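# Tip a ball from its gutter into a roofed box

## Task

Get the ball out of the gutter it is resting in and into the box beside the same arm; the box has a roof and one open side. The box may only be disturbed slightly: moving, raising, rotating or tilting it beyond a small amount is a failure. Pouring the ball in is allowed. The ball must never drop noticeably below table-top height unless a robot is carrying it. A gutter holds the ball only while its open end is the raised end; if its handle is held vertical, the ball rolls out. Arm bases in metres, with heading in degrees counter-clockwise from +x: arm1 x=-1.78 y=-0.12 z=+0.95 facing +1; arm2 x=+0.00 y=-0.08 z=+0.87 facing +89; arm3 x=+1.78 y=+0.21 z=+0.94 facing +180. Nothing may be knocked or placed outside the work area. At the end, release everything and pull the arms away; the ball must stay in the box with no robot holding it.

## Robot and tools

Robots: three identical i2rt Big YAM arms named arm1, arm2 and arm3. Each has six revolute joints, a two-finger gripper and a wrist camera. The hand reaches roughly 1.0 m out from the joint 1 axis. Each joint moves at its own speed, so the hand can sweep a wide curve between postures. Loose objects may occasionally get a brief shove from outside.

Frame: one shared scene frame, origin on the floor, +z up. The base positions and headings in the task are given in it. The hand point is midway between the fingertips; the hand z axis runs along the fingers, and the fingers close along hand y. With joints 1 and 6 at 0 and the hand level and forward, the wrist camera rides on top of the hand looking at the fingertips.

Joint meanings, ranges and done-tolerances (radians, gripper in metres):
- joint1_rad -2.879 to 2.879 (±0.045): base yaw, positive counter-clockwise seen from above; 0 points the arm along its base heading.
- joint2_rad 0 to 3.141 (±0.14): shoulder; 0 has the upper arm lying back roughly level, larger values raise it and swing it forward.
- joint3_rad 0 to 3.019 (±0.09): elbow; 0 is fully folded, larger opens it.
- joint4_rad -1.692 to 1.57 (±0.055): hand pitch, positive tilts fingers up.
- joint5_rad -1.57 to 1.57 (±0.03): sideways hand swing, positive toward the arm's right.
- joint6_rad -2.094 to 2.094 (±0.035): hand roll, positive clockwise viewed from behind the hand.
- gripper_m 0 to 0.093 (±0.003): fingertip gap; grip force tops out near 50 to 62 N per pad, lower on some grippers.

Tools:
- execute_actions(actions, cameras): actions is a list holding one action object or nothing. The action is keyed by robot name; under each name goes "joints", an object mapping joint names above to absolute target values (not offsets) in the units listed. Any subset of joints and robots may be named; all named motions start together and may finish at different times. Any action lasts at most 15 s. Omitted joints or robots may still be driving toward earlier targets. An unknown key or an out-of-range number rejects the whole call and nothing moves. cameras is a list of names (arm1_cam_wrist, arm2_cam_wrist, arm3_cam_wrist, cam_end_1, cam_end_2, cam_gap_1, cam_gap_2, cam_side, cam_top, or "all"); omitted, null or ["all"] gives every camera, [] gives none. The result has each robot's state plus one image per requested camera taken at the end; the "pictures" line lists camera order. An empty actions list only reports state and images.
- wait(seconds): 0 to 10 s, commands nothing, returns the same report as an empty action.
- zoom_image(camera, region): region is [x0, y0, x1, y1] in pixels of that camera's last full image, origin top-left, at most 504 by 504; gives a closer, possibly sharper view.
- finished_scene(scene): integer 1 or 2; ends that scene irrevocably after the last command has been held, and reports success. The goal must be met and stable. Replying without any tool call ends all remaining scenes.

Result lines: joint_positions gives current joint values. joint_status tells how each commanded motion ended: off_target (stopped short, maybe still pushing), contact_stop or time_out (target dropped, holding where it stopped, though a timed-out joint may keep a nearby target within 0.375, 0.375, 0.113, 0.225, 0.075, 0.3 rad for joints 1 to 6 and keep pushing, listed under on_its_own), not_followed (a self/inter-arm collision check withheld that arm's joint targets; the gripper part still runs, and withheld targets may be retried on later actions until they pass). A "joint command not followed" line, often with a "cause:" line, flags that. on_its_own lists joints doing something this call did not command; "held at" is the target held, not the current position. To relieve a push, command a joint to its reported position. A target very close to the current value may produce no motion. If a call reports a stop, later motion and finish calls in the same reply are skipped.

Hazards: the arm does not halt on contact and can press hard. Two robots squeezing each other fails the task and ends the run; a violent hit may too. Nothing in the state reports robot-robot contact, and the collision check ignores fingers, gripper housings and wrist cameras and can act late. Objects touching robots do not count. Robots do not wait for one another. Avoid drops, slips, slams and strong pushes; avoid disturbing the box or losing the ball off the tables.

Motor heat: holding loads (even while you think) warms motors. MOTOR HOT appears from 85 °C; at 100 °C that arm goes limp and falls, reported as OVER-TEMPERATURE FAULT, with limit_stop_at_motor_heat in joint_status for unfinished keys; resend targets afterward. Some heat carries into the next scene.

Timing: the simulation continues while you compose replies, with the robot keeping its last command.

Cameras: calibration lines give OpenCV intrinsics K, distortion D and T_world_to_cam (scene frame to camera, metres); wrist camera poses follow reported joints and may carry extra error. Fixed cameras can be off by a few degrees and millimetres. After finishing scene 1, the next task arrives in finished_scene's result; when resuming from a summary, first send an empty action to learn the current scene.

Each tool is called after "Call:" as name(argument=value, ...), one argument or row to a line, values as JSON.

## Session

I'll start by looking at the scene.

Call:
execute_actions(
  actions=[],
)

Scene clock: 0.00 s.
arm1.joint_positions: joint1_rad=-0.030 joint2_rad=+0.539 joint3_rad=+1.432 joint4_rad=-1.483 joint5_rad=-0.042 joint6_rad=-0.161 gripper_m=+0.094
arm1.joint_status: not commanded
arm1.hand: x=-1.5999 y=-0.1129 z=+1.4896 quat_wxyz=(-0.467, +0.078, -0.881, +0.024) (m; scene frame)
arm2.joint_positions: joint1_rad=+0.285 joint2_rad=+0.569 joint3_rad=+1.463 joint4_rad=-1.204 joint5_rad=-0.229 joint6_rad=-0.693 gripper_m=+0.094
arm2.joint_status: not commanded
arm2.hand: x=-0.0998 y=+0.1123 z=+1.4865 quat_wxyz=(-0.443, +0.787, -0.172, -0.392) (m; scene frame)
arm3.joint_positions: joint1_rad=+0.205 joint2_rad=+0.589 joint3_rad=+1.419 joint4_rad=-1.535 joint5_rad=+0.098 joint6_rad=+0.043 gripper_m=+0.094
arm3.joint_status: not commanded
arm3.hand: x=+1.5898 y=+0.1941 z=+1.4551 quat_wxyz=(+0.006, +0.906, +0.050, -0.420) (m; scene frame)
pictures: arm1_cam_wrist, arm2_cam_wrist, arm3_cam_wrist, cam_end_1, cam_end_2, cam_gap_1, cam_gap_2, cam_side, cam_top
Images, in order (width x height): arm1_cam_wrist 616x616, arm2_cam_wrist 616x616, arm3_cam_wrist 616x616, cam_end_1 504x504, cam_end_2 504x504, cam_gap_1 504x504, cam_gap_2 504x504, cam_side 504x504, cam_top 504x504.

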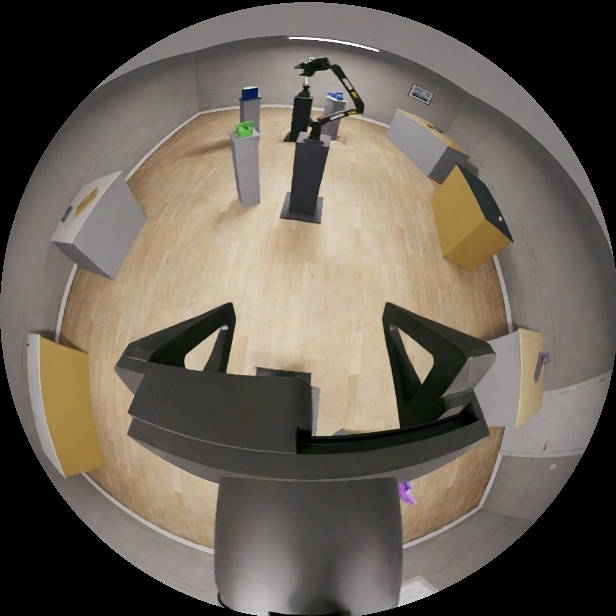

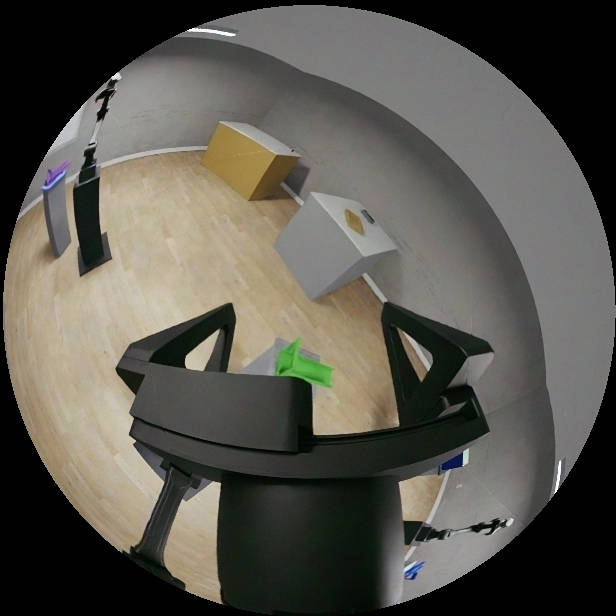

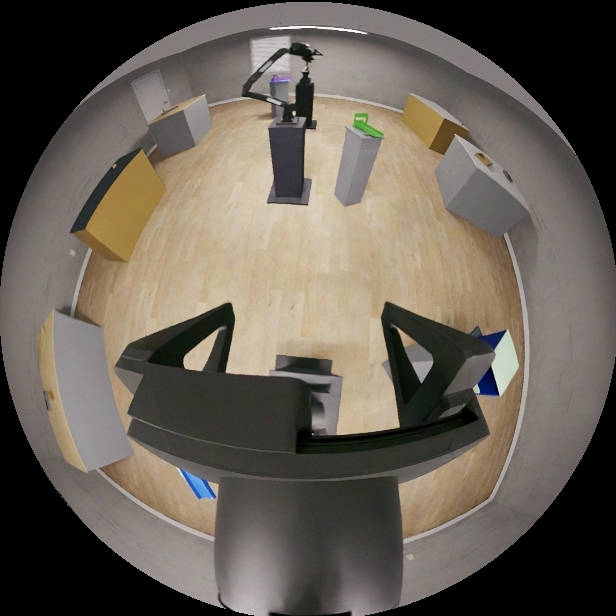

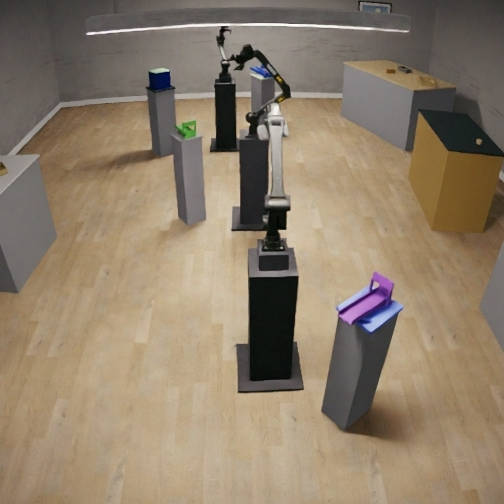

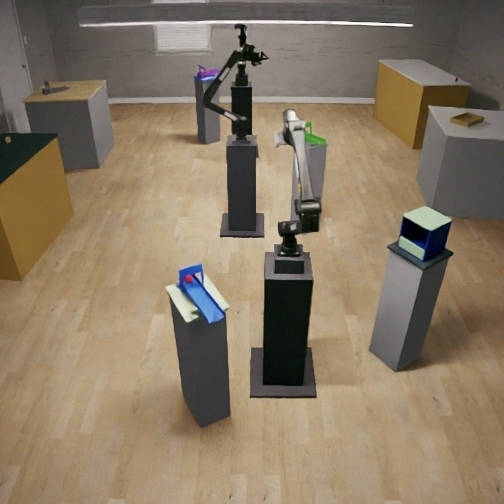

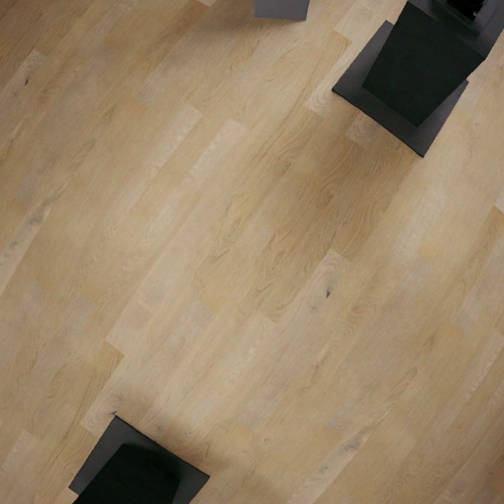

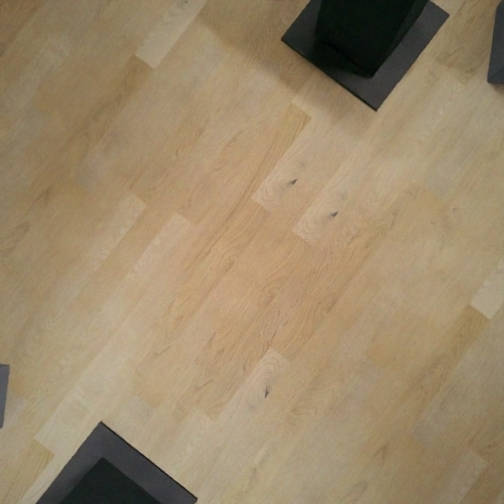

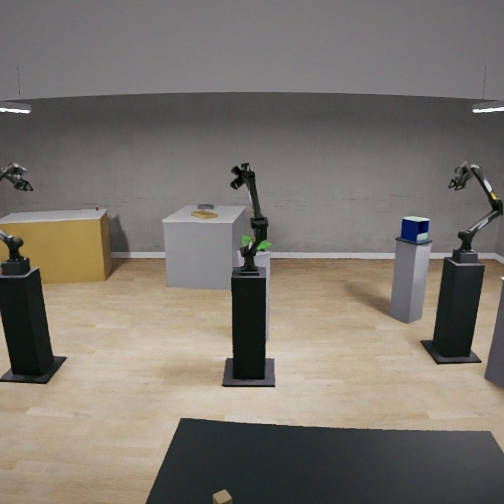

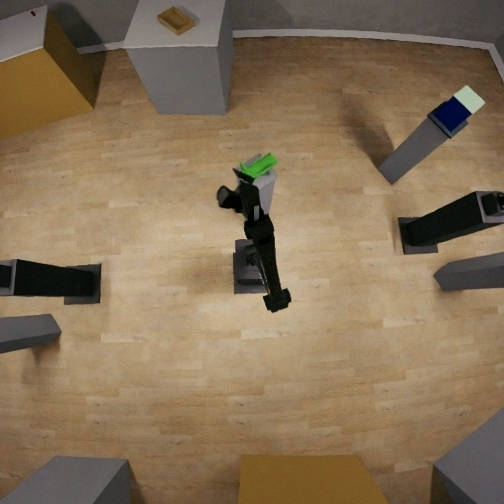

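Call:
zoom_image(
  camera="cam_end_2",
  region=[140, 240, 260, 360],
)

Call:
zoom_image(
  camera="cam_end_2",
  region=[360, 180, 480, 300],
)

Call:
zoom_image(
  camera="cam_side",
  region=[380, 180, 504, 304],
)

Region (140, 240, 260, 360) of cam_end_2's 504x504 image, scaled by 4.200, with more detail than that image has.

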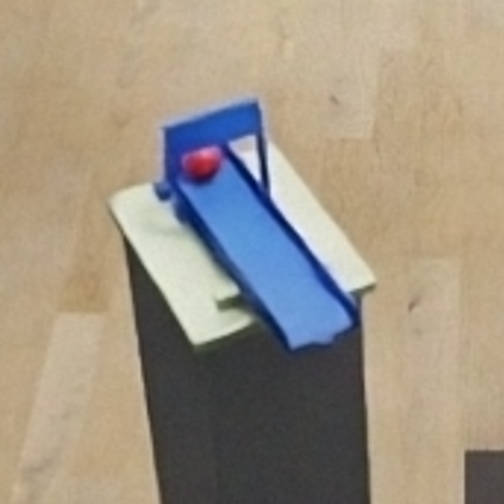

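Region (360, 180, 480, 300) of cam_end_2's 504x504 image, scaled by 4.200, with more detail than that image has.

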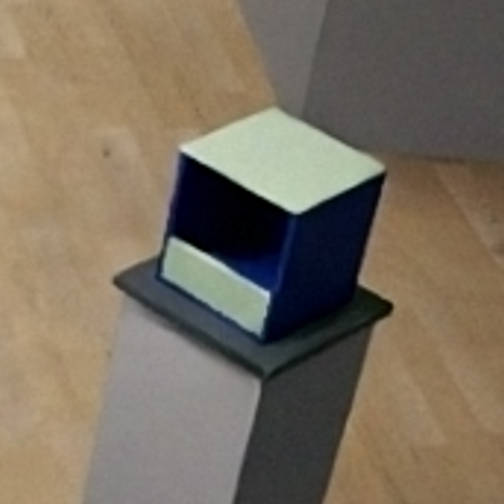

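Region (380, 180, 504, 304) of cam_side's 504x504 image, scaled by 4.065, with more detail than that image has.

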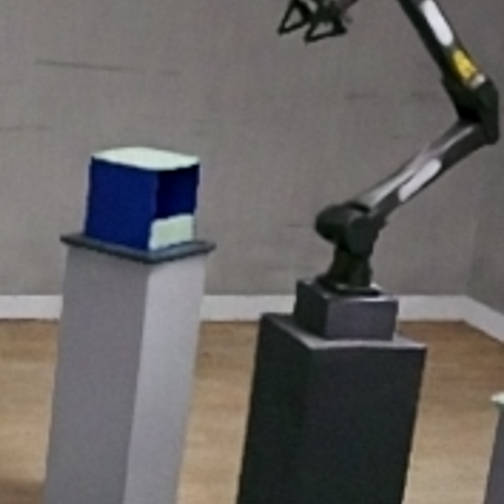

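Call:
zoom_image(
  camera="cam_end_1",
  region=[130, 40, 310, 130],
)

Call:
zoom_image(
  camera="arm3_cam_wrist",
  region=[380, 300, 560, 440],
)

Region (130, 40, 310, 130) of cam_end_1's 504x504 image, scaled by 2.800, with more detail than that image has.

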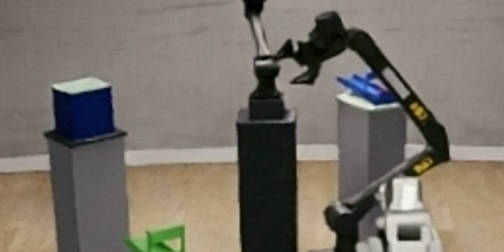

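Region (380, 300, 560, 440) of arm3_cam_wrist's 616x616 image, scaled by 2.800, with more detail than that image has.

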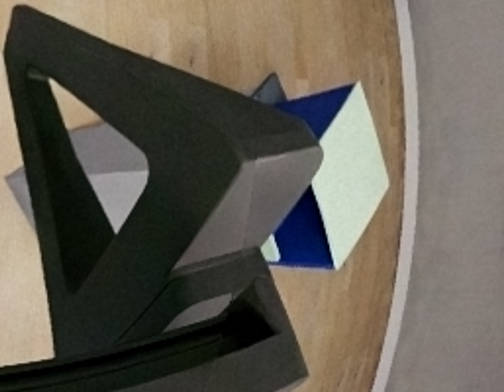

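Call:
execute_actions(
  actions=[
    {"arm3":{"joints":{"joint1_rad":1.9,"joint5_rad":0.0,"joint6_rad":0.0,"joint2_rad":1.0,"joint3_rad":1.4,"joint4_rad":-1.5}}},
  ],
  cameras=["arm3_cam_wrist","cam_end_2","cam_side"],
)

Scene clock: 119.83 s.
arm1.joint_positions: joint1_rad=-0.030 joint2_rad=+0.539 joint3_rad=+1.432 joint4_rad=-1.483 joint5_rad=-0.042 joint6_rad=-0.161 gripper_m=+0.094
arm1.joint_status: not commanded
arm1.hand: x=-1.5999 y=-0.1129 z=+1.4896 quat_wxyz=(-0.467, +0.078, -0.881, +0.024) (m; scene frame)
arm2.joint_positions: joint1_rad=+0.285 joint2_rad=+0.569 joint3_rad=+1.463 joint4_rad=-1.204 joint5_rad=-0.229 joint6_rad=-0.693 gripper_m=+0.094
arm2.joint_status: not commanded
arm2.hand: x=-0.0998 y=+0.1123 z=+1.4865 quat_wxyz=(-0.443, +0.787, -0.172, -0.392) (m; scene frame)
arm3.joint_positions: joint1_rad=+1.891 joint2_rad=+1.013 joint3_rad=+1.396 joint4_rad=-1.505 joint5_rad=+0.001 joint6_rad=+0.006 gripper_m=+0.094
arm3.joint_status: all done
arm3.hand: x=+1.8833 y=-0.1092 z=+1.3442 quat_wxyz=(+0.181, +0.576, +0.787, -0.130) (m; scene frame)
pictures: arm3_cam_wrist, cam_end_2, cam_side
camera_calibration (this result's frames):
arm3_cam_wrist: T_world_to_cam=[[-0.955327, -0.295522, 0.00398083, 1.76248], [-0.28983, 0.939392, 0.183143, 0.402876], [-0.0578624, 0.173808, -0.983078, 1.5721], [0, 0, 0, 1]] pos_world=[1.89148, -0.130848, 1.4647]
Images, in order (width x height): arm3_cam_wrist 616x616, cam_end_2 504x504, cam_side 504x504.

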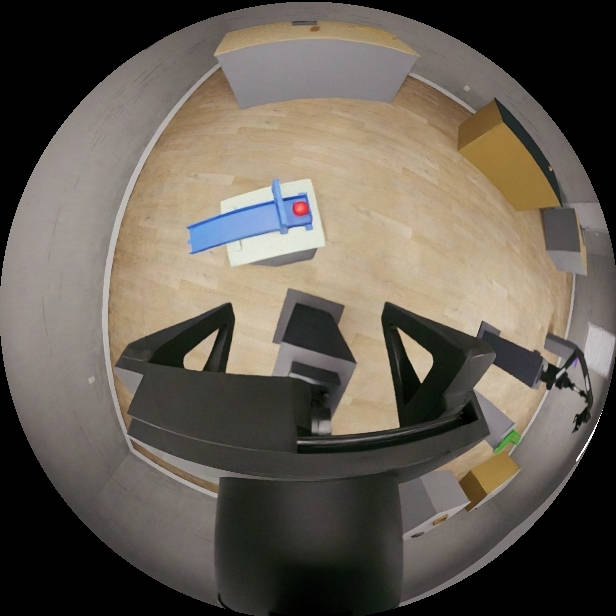

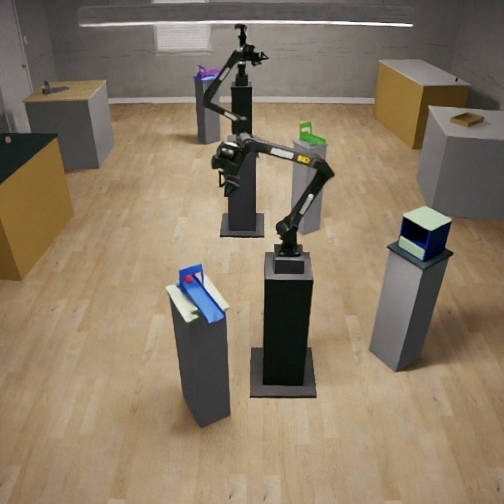

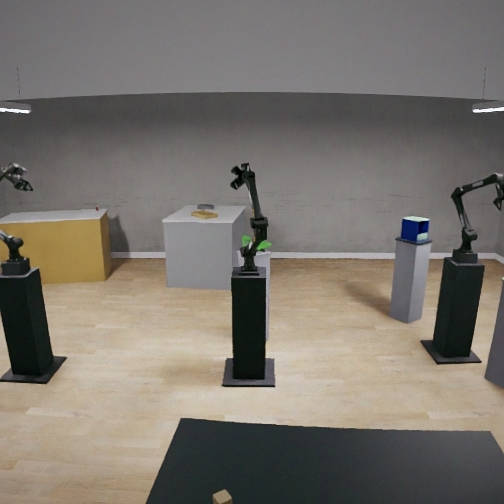

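Call:
zoom_image(
  camera="arm3_cam_wrist",
  region=[175, 160, 345, 280],
)

Region (175, 160, 345, 280) of arm3_cam_wrist's 616x616 image, scaled by 2.965, with more detail than that image has; it fills the top 356 rows of this view, and the rest is white.

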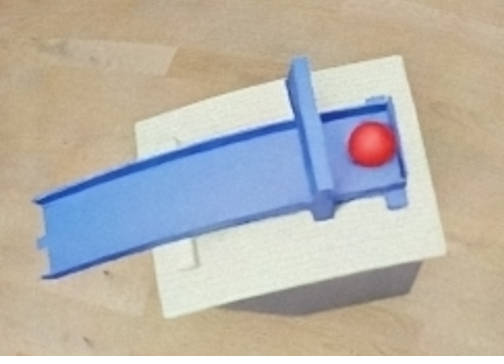

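Call:
execute_actions(
  actions=[
    {"arm1":{"joints":{"joint4_rad":-0.5}},"arm2":{"joints":{"joint3_rad":2.0}},"arm3":{"joints":{"joint2_rad":1.5,"joint1_rad":2.0}}},
  ],
  cameras=["arm3_cam_wrist","cam_end_2"],
)

Scene clock: 241.37 s.
arm1.joint_positions: joint1_rad=-0.030 joint2_rad=+0.539 joint3_rad=+1.432 joint4_rad=-0.519 joint5_rad=-0.042 joint6_rad=-0.161 gripper_m=+0.094
arm1.joint_status: all done
arm1.hand: x=-1.5732 y=-0.1116 z=+1.7158 quat_wxyz=(-0.821, +0.063, -0.564, +0.060) (m; scene frame)
arm2.joint_positions: joint1_rad=+0.285 joint2_rad=+0.561 joint3_rad=+2.002 joint4_rad=-1.204 joint5_rad=-0.229 joint6_rad=-0.693 gripper_m=+0.094
arm2.joint_status: all done
arm2.hand: x=-0.0515 y=-0.0689 z=+1.6954 quat_wxyz=(-0.618, +0.615, -0.093, -0.481) (m; scene frame)
arm3.joint_positions: joint1_rad=+1.993 joint2_rad=+1.514 joint3_rad=+1.396 joint4_rad=-1.505 joint5_rad=+0.001 joint6_rad=+0.006 gripper_m=+0.094
arm3.joint_status: all done
arm3.hand: x=+1.9546 y=-0.1833 z=+1.1574 quat_wxyz=(-0.021, +0.548, +0.836, +0.015) (m; scene frame)
pictures: arm3_cam_wrist, cam_end_2
camera_calibration (this result's frames):
arm3_cam_wrist: T_world_to_cam=[[-0.918195, -0.396007, 0.00987212, 1.71158], [-0.301018, 0.713716, 0.632454, -0.0121365], [-0.257502, 0.577744, -0.774535, 1.62833], [0, 0, 0, 1]] pos_world=[1.9872, -0.254302, 1.25198]
Images, in order (width x height): arm3_cam_wrist 616x616, cam_end_2 504x504.

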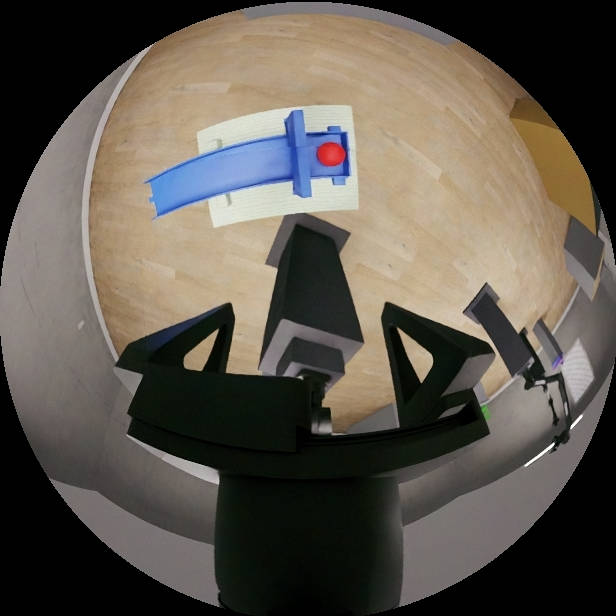

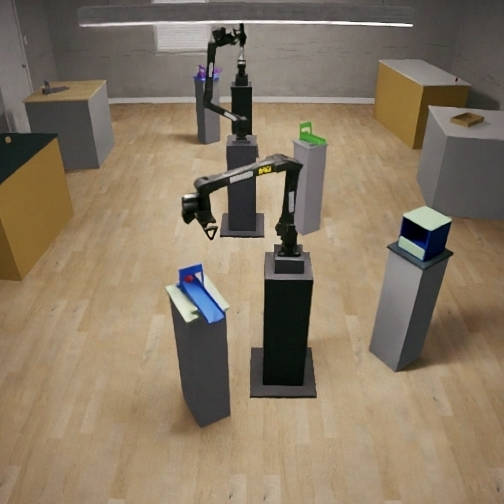

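Call:
zoom_image(
  camera="arm3_cam_wrist",
  region=[135, 90, 375, 240],
)

Region (135, 90, 375, 240) of arm3_cam_wrist's 616x616 image, scaled by 2.100, with more detail than that image has; it fills the top 315 rows of this view, and the rest is white.

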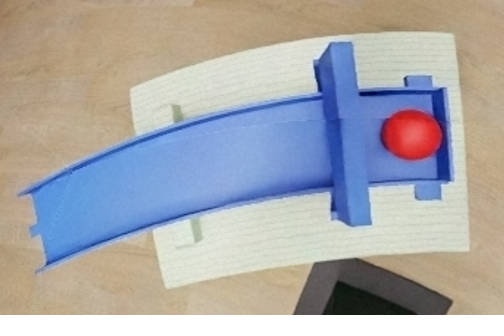

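Call:
zoom_image(
  camera="arm3_cam_wrist",
  region=[265, 95, 365, 205],
)

Call:
zoom_image(
  camera="cam_end_2",
  region=[160, 250, 240, 330],
)

Region (265, 95, 365, 205) of arm3_cam_wrist's 616x616 image, scaled by 4.582, with more detail than that image has; it fills the left 458 columns of this view, and the rest is white.

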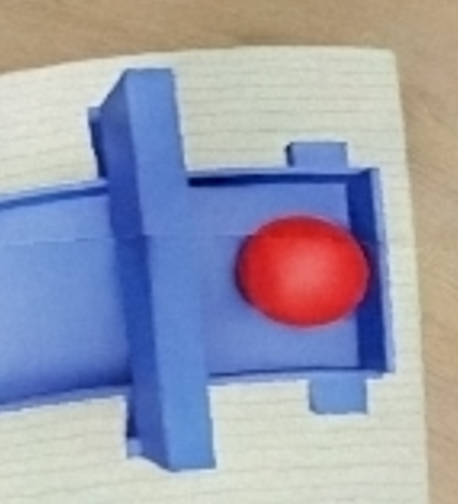

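Region (160, 250, 240, 330) of cam_end_2's 504x504 image, scaled by 6.300, with more detail than that image has.

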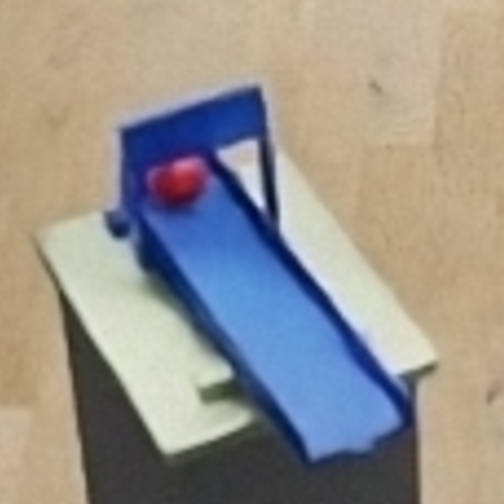

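Call:
execute_actions(
  actions=[
    {"arm3":{"joints":{"joint1_rad":1.924,"joint2_rad":1.85,"joint3_rad":1.42,"joint4_rad":-1.165,"joint5_rad":-0.174,"joint6_rad":-0.12,"gripper_m":0.055}}},
  ],
  cameras=["arm3_cam_wrist","cam_end_2"],
)

Scene clock: 362.57 s.
arm1.joint_positions: joint1_rad=-0.030 joint2_rad=+0.539 joint3_rad=+1.432 joint4_rad=-0.519 joint5_rad=-0.042 joint6_rad=-0.161 gripper_m=+0.094
arm1.joint_status: not commanded
arm1.hand: x=-1.5732 y=-0.1116 z=+1.7158 quat_wxyz=(-0.821, +0.063, -0.564, +0.060) (m; scene frame)
arm2.joint_positions: joint1_rad=+0.285 joint2_rad=+0.561 joint3_rad=+2.002 joint4_rad=-1.204 joint5_rad=-0.229 joint6_rad=-0.693 gripper_m=+0.094
arm2.joint_status: not commanded
arm2.hand: x=-0.0515 y=-0.0689 z=+1.6954 quat_wxyz=(-0.618, +0.615, -0.093, -0.481) (m; scene frame)
arm3.joint_positions: joint1_rad=+1.927 joint2_rad=+1.866 joint3_rad=+1.396 joint4_rad=-1.174 joint5_rad=-0.171 joint6_rad=-0.113 gripper_m=+0.055
arm3.joint_status: all done
arm3.hand: x=+1.9851 y=-0.2638 z=+0.9931 quat_wxyz=(+0.025, +0.526, +0.845, +0.090) (m; scene frame)
pictures: arm3_cam_wrist, cam_end_2
camera_calibration (this result's frames):
arm3_cam_wrist: T_world_to_cam=[[-0.888009, -0.428174, -0.167649, 1.81726], [-0.431571, 0.650242, 0.625245, 0.407999], [-0.158701, 0.627576, -0.762209, 1.36025], [0, 0, 0, 1]] pos_world=[2.0057, -0.340859, 1.08636]
Images, in order (width x height): arm3_cam_wrist 616x616, cam_end_2 504x504.

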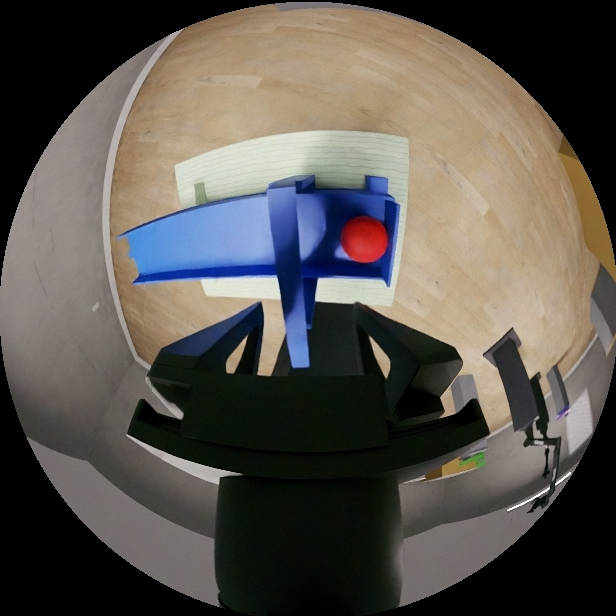

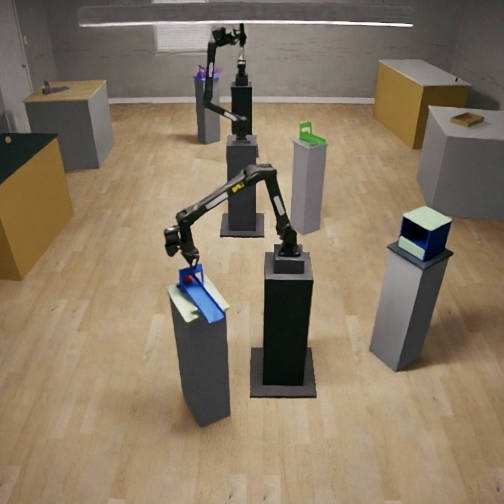

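Call:
zoom_image(
  camera="arm3_cam_wrist",
  region=[230, 160, 410, 380],
)

Region (230, 160, 410, 380) of arm3_cam_wrist's 616x616 image, scaled by 2.291, with more detail than that image has; it fills the left 412 columns of this view, and the rest is white.

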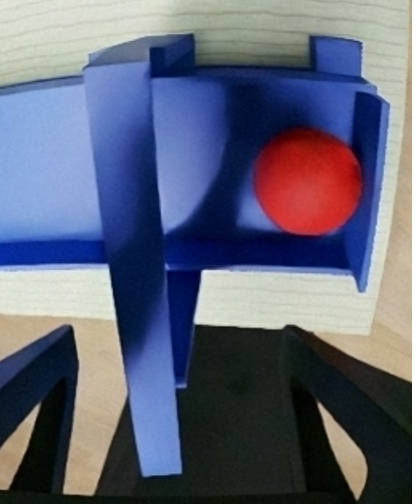

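Call:
execute_actions(
  actions=[
    {"arm3":{"joints":{"joint1_rad":1.951,"joint2_rad":1.886,"joint4_rad":-1.12}}},
  ],
  cameras=["arm3_cam_wrist","cam_end_2"],
)

Scene clock: 480.63 s.
arm1.joint_positions: joint1_rad=-0.030 joint2_rad=+0.539 joint3_rad=+1.432 joint4_rad=-0.519 joint5_rad=-0.042 joint6_rad=-0.161 gripper_m=+0.094
arm1.joint_status: not commanded
arm1.hand: x=-1.5732 y=-0.1116 z=+1.7158 quat_wxyz=(-0.821, +0.063, -0.564, +0.060) (m; scene frame)
arm2.joint_positions: joint1_rad=+0.285 joint2_rad=+0.561 joint3_rad=+2.002 joint4_rad=-1.204 joint5_rad=-0.229 joint6_rad=-0.693 gripper_m=+0.094
arm2.joint_status: not commanded
arm2.hand: x=-0.0515 y=-0.0689 z=+1.6954 quat_wxyz=(-0.618, +0.615, -0.093, -0.481) (m; scene frame)
arm3.joint_positions: joint1_rad=+1.939 joint2_rad=+1.866 joint3_rad=+1.396 joint4_rad=-1.130 joint5_rad=-0.171 joint6_rad=-0.113 gripper_m=+0.055
arm3.joint_status: all done
arm3.hand: x=+1.9942 y=-0.2715 z=+0.9926 quat_wxyz=(+0.042, +0.520, +0.849, +0.077) (m; scene frame)
pictures: arm3_cam_wrist, cam_end_2
camera_calibration (this result's frames):
arm3_cam_wrist: T_world_to_cam=[[-0.880706, -0.44466, -0.1632, 1.79846], [-0.448093, 0.670468, 0.591342, 0.489316], [-0.153526, 0.593927, -0.789734, 1.37397], [0, 0, 0, 1]] pos_world=[2.01411, -0.344403, 1.08923]
Images, in order (width x height): arm3_cam_wrist 616x616, cam_end_2 504x504.

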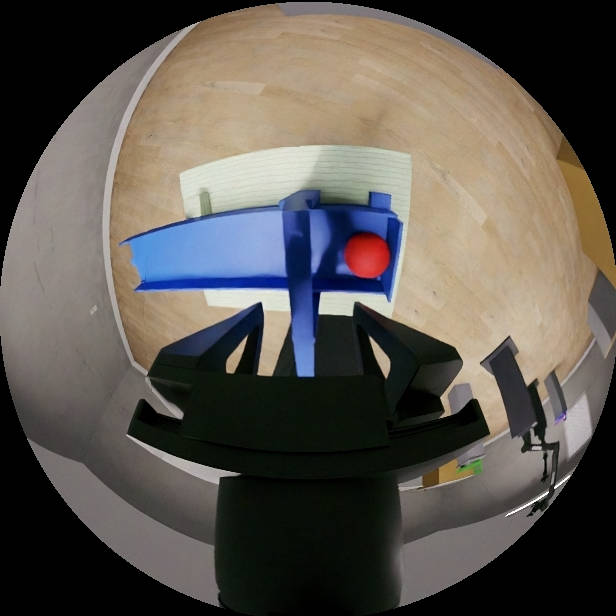

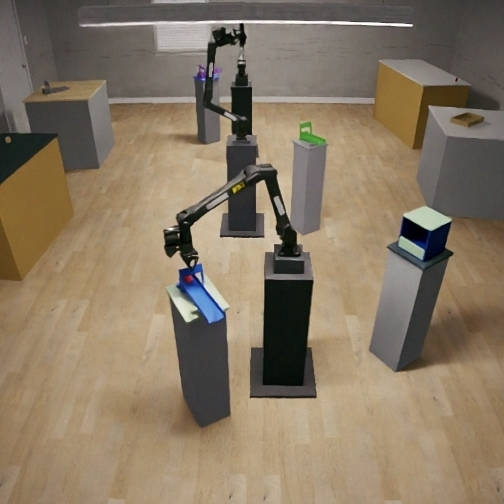

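Call:
execute_actions(
  actions=[
    {"arm3":{"joints":{"joint1_rad":1.962,"joint2_rad":1.915}}},
  ],
  cameras=["arm3_cam_wrist","cam_end_2"],
)

Scene clock: 496.87 s.
arm1.joint_positions: joint1_rad=-0.030 joint2_rad=+0.539 joint3_rad=+1.432 joint4_rad=-0.519 joint5_rad=-0.042 joint6_rad=-0.161 gripper_m=+0.094
arm1.joint_status: not commanded
arm1.hand: x=-1.5732 y=-0.1116 z=+1.7158 quat_wxyz=(-0.821, +0.063, -0.564, +0.060) (m; scene frame)
arm2.joint_positions: joint1_rad=+0.285 joint2_rad=+0.561 joint3_rad=+2.002 joint4_rad=-1.204 joint5_rad=-0.229 joint6_rad=-0.693 gripper_m=+0.094
arm2.joint_status: not commanded
arm2.hand: x=-0.0515 y=-0.0689 z=+1.6954 quat_wxyz=(-0.618, +0.615, -0.093, -0.481) (m; scene frame)
arm3.joint_positions: joint1_rad=+1.950 joint2_rad=+1.891 joint3_rad=+1.396 joint4_rad=-1.130 joint5_rad=-0.171 joint6_rad=-0.113 gripper_m=+0.055
arm3.joint_status: all done
arm3.hand: x=+1.9989 y=-0.2673 z=+0.9798 quat_wxyz=(+0.032, +0.516, +0.852, +0.085) (m; scene frame)
pictures: arm3_cam_wrist, cam_end_2
camera_calibration (this result's frames):
arm3_cam_wrist: T_world_to_cam=[[-0.877185, -0.450642, -0.165738, 1.79623], [-0.45011, 0.651576, 0.610614, 0.476264], [-0.167177, 0.610222, -0.774391, 1.37873], [0, 0, 0, 1]] pos_world=[2.02049, -0.342193, 1.07456]
Images, in order (width x height): arm3_cam_wrist 616x616, cam_end_2 504x504.

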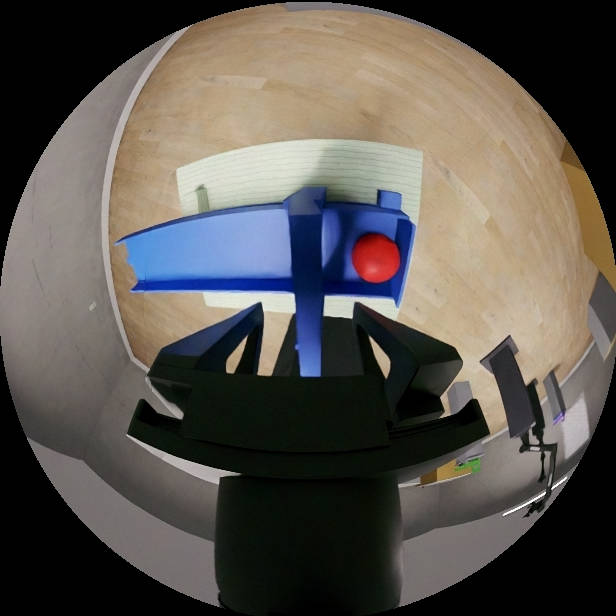

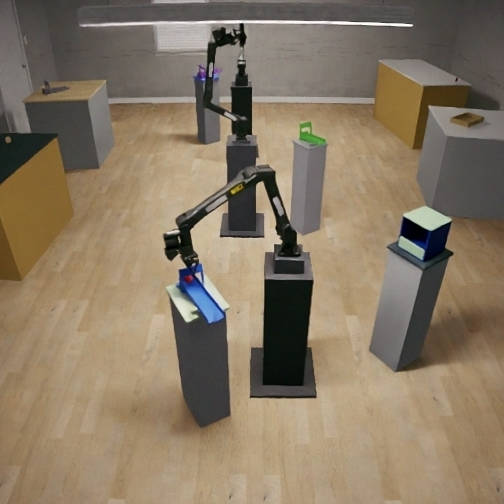

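Call:
zoom_image(
  camera="arm3_cam_wrist",
  region=[230, 170, 410, 390],
)

Call:
zoom_image(
  camera="cam_end_2",
  region=[150, 220, 240, 310],
)

Region (230, 170, 410, 390) of arm3_cam_wrist's 616x616 image, scaled by 2.291, with more detail than that image has; it fills the left 412 columns of this view, and the rest is white.

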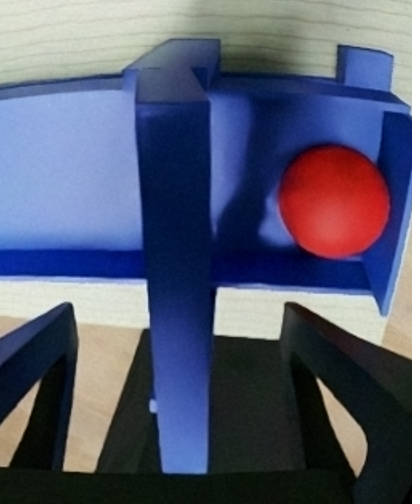

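Region (150, 220, 240, 310) of cam_end_2's 504x504 image, scaled by 5.600, with more detail than that image has.

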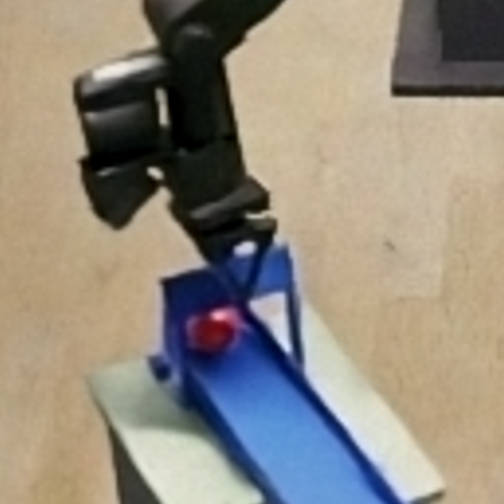

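Call:
execute_actions(
  actions=[
    {"arm3":{"joints":{"gripper_m":0.0}}},
  ],
  cameras=["arm3_cam_wrist","cam_end_2"],
)

Scene clock: 512.73 s.
arm1.joint_positions: joint1_rad=-0.030 joint2_rad=+0.539 joint3_rad=+1.432 joint4_rad=-0.519 joint5_rad=-0.042 joint6_rad=-0.161 gripper_m=+0.094
arm1.joint_status: not commanded
arm1.hand: x=-1.5732 y=-0.1116 z=+1.7158 quat_wxyz=(-0.821, +0.063, -0.564, +0.060) (m; scene frame)
arm2.joint_positions: joint1_rad=+0.285 joint2_rad=+0.561 joint3_rad=+2.002 joint4_rad=-1.204 joint5_rad=-0.229 joint6_rad=-0.693 gripper_m=+0.094
arm2.joint_status: not commanded
arm2.hand: x=-0.0515 y=-0.0689 z=+1.6954 quat_wxyz=(-0.618, +0.615, -0.093, -0.481) (m; scene frame)
arm3.joint_positions: joint1_rad=+1.950 joint2_rad=+1.891 joint3_rad=+1.396 joint4_rad=-1.130 joint5_rad=-0.182 joint6_rad=-0.122 gripper_m=+0.012
arm3.joint_status: gripper_m off_target (ended at +0.012, target +0.000)
arm3.hand: x=+2.0008 y=-0.2665 z=+0.9802 quat_wxyz=(+0.035, +0.512, +0.853, +0.089) (m; scene frame)
pictures: arm3_cam_wrist, cam_end_2
camera_calibration (this result's frames):
arm3_cam_wrist: T_world_to_cam=[[-0.871454, -0.457471, -0.176886, 1.79597], [-0.462359, 0.645855, 0.607532, 0.50237], [-0.163686, 0.611221, -0.774349, 1.37204], [0, 0, 0, 1]] pos_world=[2.02197, -0.341471, 1.07491]
Images, in order (width x height): arm3_cam_wrist 616x616, cam_end_2 504x504.

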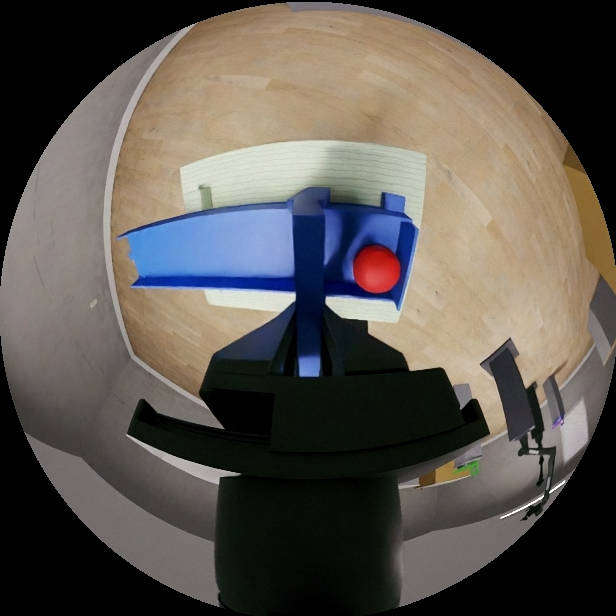

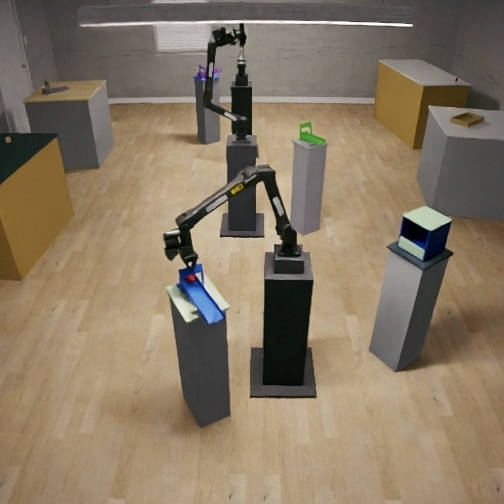

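Call:
execute_actions(
  actions=[
    {"arm3":{"joints":{"joint2_rad":1.6,"joint4_rad":-1.41}}},
  ],
  cameras=["arm3_cam_wrist","cam_end_2"],
)

Scene clock: 539.60 s.
arm1.joint_positions: joint1_rad=-0.030 joint2_rad=+0.539 joint3_rad=+1.432 joint4_rad=-0.519 joint5_rad=-0.042 joint6_rad=-0.161 gripper_m=+0.094
arm1.joint_status: not commanded
arm1.hand: x=-1.5732 y=-0.1116 z=+1.7158 quat_wxyz=(-0.821, +0.063, -0.564, +0.060) (m; scene frame)
arm2.joint_positions: joint1_rad=+0.285 joint2_rad=+0.561 joint3_rad=+2.002 joint4_rad=-1.204 joint5_rad=-0.229 joint6_rad=-0.693 gripper_m=+0.094
arm2.joint_status: not commanded
arm2.hand: x=-0.0515 y=-0.0689 z=+1.6954 quat_wxyz=(-0.618, +0.615, -0.093, -0.481) (m; scene frame)
arm3.joint_positions: joint1_rad=+1.950 joint2_rad=+1.592 joint3_rad=+1.396 joint4_rad=-1.403 joint5_rad=-0.173 joint6_rad=-0.120 gripper_m=+0.012
arm3.joint_status: all done
arm3.hand: x=+1.9761 y=-0.2086 z=+1.1255 quat_wxyz=(+0.043, +0.512, +0.854, +0.078) (m; scene frame)
pictures: arm3_cam_wrist, cam_end_2
camera_calibration (this result's frames):
arm3_cam_wrist: T_world_to_cam=[[-0.871874, -0.461084, -0.165035, 1.81335], [-0.462032, 0.662725, 0.589341, 0.388669], [-0.162363, 0.590083, -0.790848, 1.45669], [0, 0, 0, 1]] pos_world=[1.9971, -0.281043, 1.22223]
Images, in order (width x height): arm3_cam_wrist 616x616, cam_end_2 504x504.

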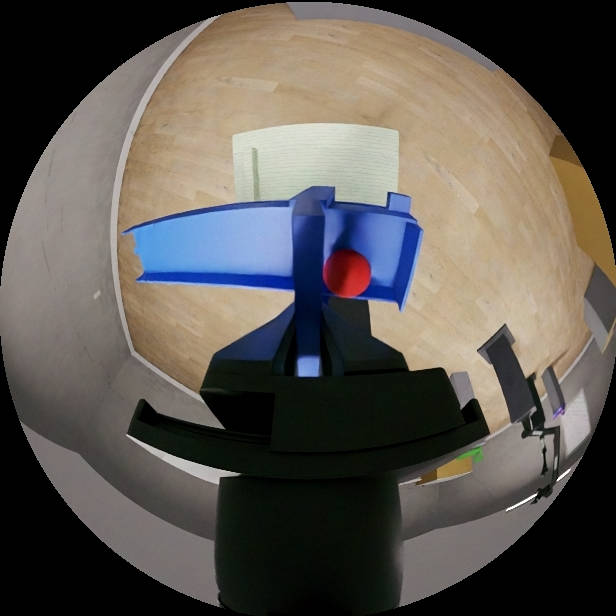

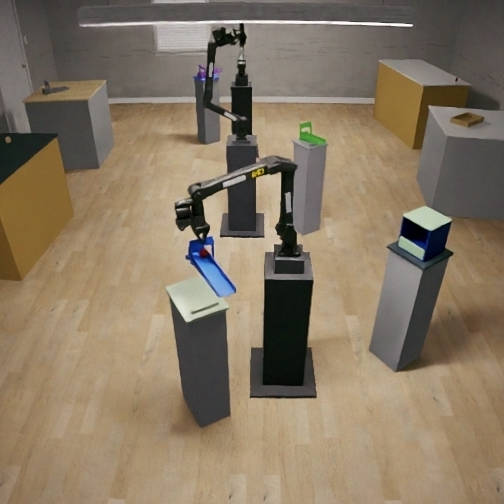

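Call:
execute_actions(
  actions=[
    {"arm3":{"joints":{"joint5_rad":-0.5}}},
  ],
  cameras=["arm3_cam_wrist","cam_end_2"],
)

Scene clock: 545.03 s.
arm1.joint_positions: joint1_rad=-0.030 joint2_rad=+0.539 joint3_rad=+1.432 joint4_rad=-0.519 joint5_rad=-0.042 joint6_rad=-0.161 gripper_m=+0.094
arm1.joint_status: not commanded
arm1.hand: x=-1.5732 y=-0.1116 z=+1.7158 quat_wxyz=(-0.821, +0.063, -0.564, +0.060) (m; scene frame)
arm2.joint_positions: joint1_rad=+0.285 joint2_rad=+0.561 joint3_rad=+2.002 joint4_rad=-1.204 joint5_rad=-0.229 joint6_rad=-0.693 gripper_m=+0.094
arm2.joint_status: not commanded
arm2.hand: x=-0.0515 y=-0.0689 z=+1.6954 quat_wxyz=(-0.618, +0.615, -0.093, -0.481) (m; scene frame)
arm3.joint_positions: joint1_rad=+1.950 joint2_rad=+1.592 joint3_rad=+1.396 joint4_rad=-1.403 joint5_rad=-0.490 joint6_rad=-0.120 gripper_m=+0.012
arm3.joint_status: all done
arm3.hand: x=+2.0240 y=-0.1904 z=+1.1432 quat_wxyz=(+0.139, +0.501, +0.831, +0.201) (m; scene frame)
pictures: arm3_cam_wrist, cam_end_2
camera_calibration (this result's frames):
arm3_cam_wrist: T_world_to_cam=[[-0.782363, -0.417337, -0.462318, 2.03348], [-0.618917, 0.603953, 0.502178, 0.79426], [0.0696405, 0.679022, -0.730807, 0.946499], [0, 0, 0, 1]] pos_world=[2.01659, -0.273741, 1.23296]
Images, in order (width x height): arm3_cam_wrist 616x616, cam_end_2 504x504.

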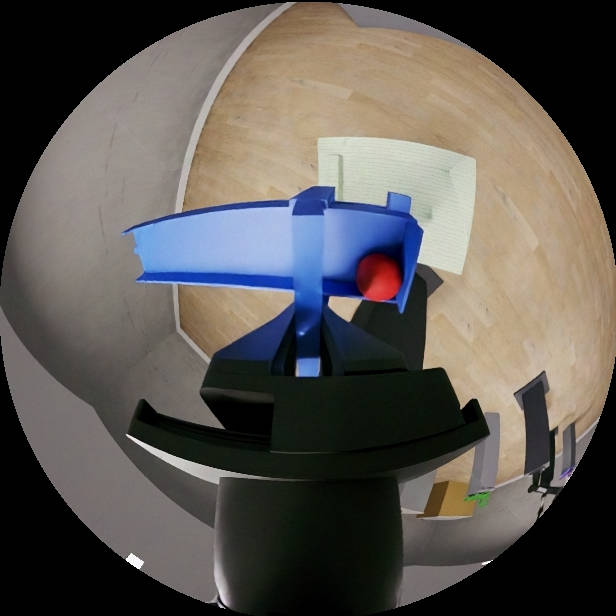

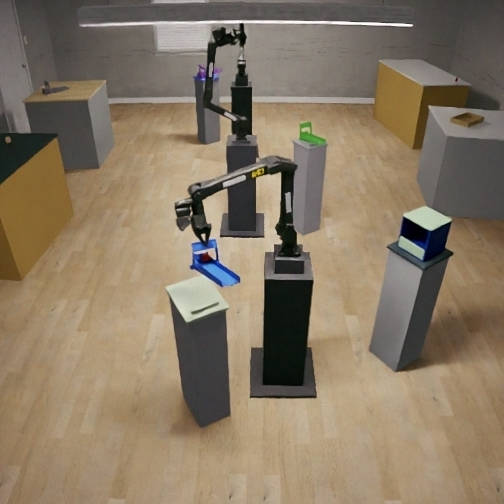

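Call:
execute_actions(
  actions=[
    {"arm3":{"joints":{"joint1_rad":-0.95,"joint5_rad":-0.62}}},
  ],
  cameras=["arm3_cam_wrist","cam_end_2","cam_side"],
)

Scene clock: 567.13 s.
arm1.joint_positions: joint1_rad=-0.030 joint2_rad=+0.539 joint3_rad=+1.432 joint4_rad=-0.519 joint5_rad=-0.042 joint6_rad=-0.161 gripper_m=+0.094
arm1.joint_status: not commanded
arm1.hand: x=-1.5732 y=-0.1116 z=+1.7158 quat_wxyz=(-0.821, +0.063, -0.564, +0.060) (m; scene frame)
arm2.joint_positions: joint1_rad=+0.285 joint2_rad=+0.561 joint3_rad=+2.002 joint4_rad=-1.204 joint5_rad=-0.229 joint6_rad=-0.693 gripper_m=+0.094
arm2.joint_status: not commanded
arm2.hand: x=-0.0515 y=-0.0689 z=+1.6954 quat_wxyz=(-0.618, +0.615, -0.093, -0.481) (m; scene frame)
arm3.joint_positions: joint1_rad=-0.953 joint2_rad=+1.602 joint3_rad=+1.396 joint4_rad=-1.403 joint5_rad=-0.611 joint6_rad=-0.120 gripper_m=+0.012
arm3.joint_status: all done
arm3.hand: x=+1.4307 y=+0.5409 z=+1.1483 quat_wxyz=(+0.266, +0.869, -0.394, -0.138) (m; scene frame)
pictures: arm3_cam_wrist, cam_end_2, cam_side
camera_calibration (this result's frames):
arm3_cam_wrist: T_world_to_cam=[[0.618602, 0.549079, -0.562001, -0.535818], [0.785204, -0.406495, 0.467136, -1.4393], [0.0280435, -0.730256, -0.682598, 1.2614], [0, 0, 0, 1]] pos_world=[1.42623, 0.630281, 1.23225]
Images, in order (width x height): arm3_cam_wrist 616x616, cam_end_2 504x504, cam_side 504x504.

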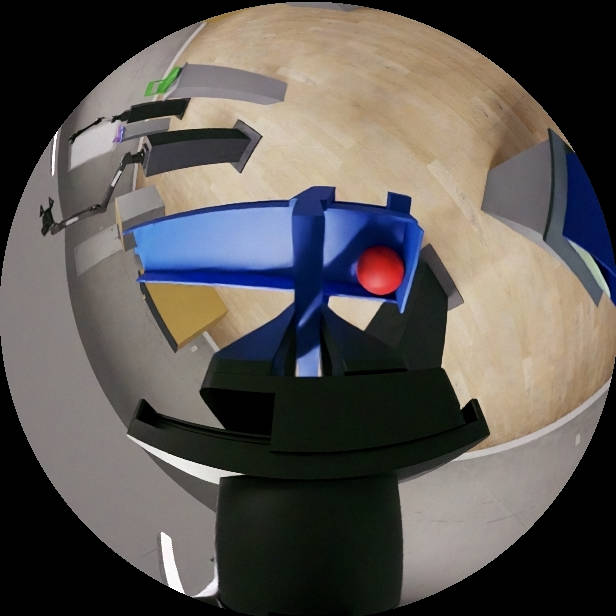

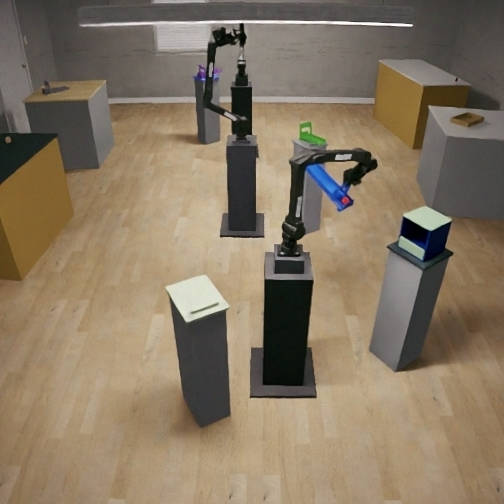

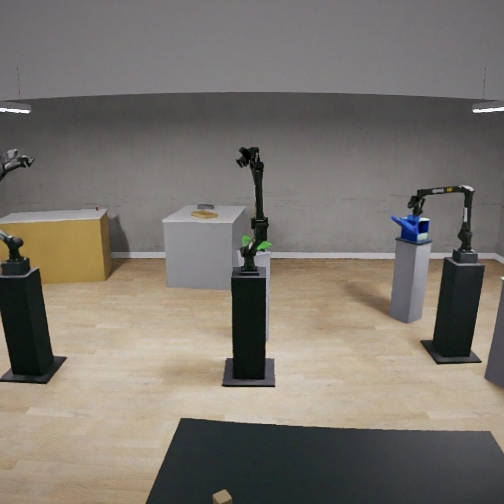

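Call:
zoom_image(
  camera="cam_end_2",
  region=[280, 130, 400, 250],
)

Call:
zoom_image(
  camera="arm3_cam_wrist",
  region=[456, 110, 616, 330],
)

Call:
zoom_image(
  camera="cam_side",
  region=[380, 170, 490, 260],
)

Region (280, 130, 400, 250) of cam_end_2's 504x504 image, scaled by 4.200, with more detail than that image has.

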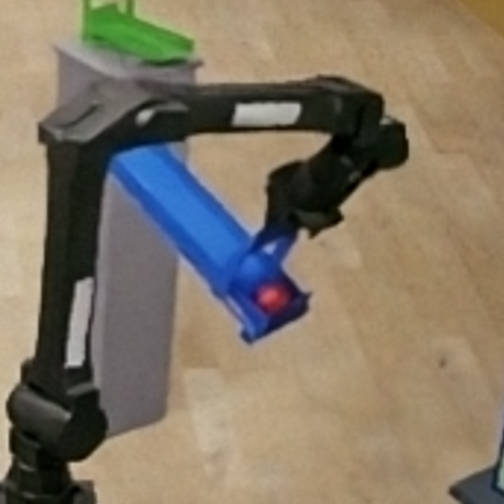

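Region (456, 110, 616, 330) of arm3_cam_wrist's 616x616 image, scaled by 2.291, with more detail than that image has; it fills the left 367 columns of this view, and the rest is white.

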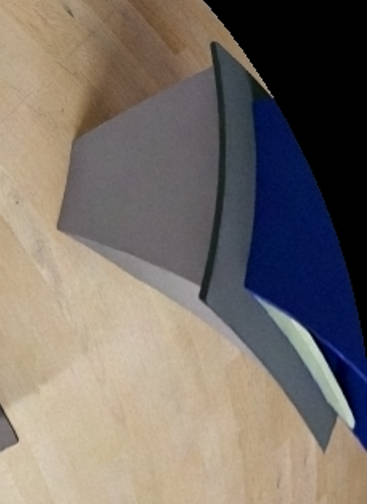

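Region (380, 170, 490, 260) of cam_side's 504x504 image, scaled by 4.582, with more detail than that image has; it fills the top 412 rows of this view, and the rest is white.

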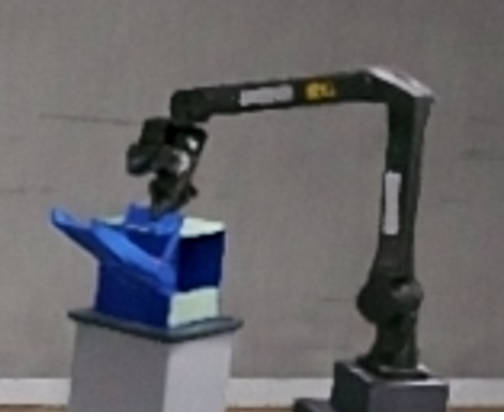

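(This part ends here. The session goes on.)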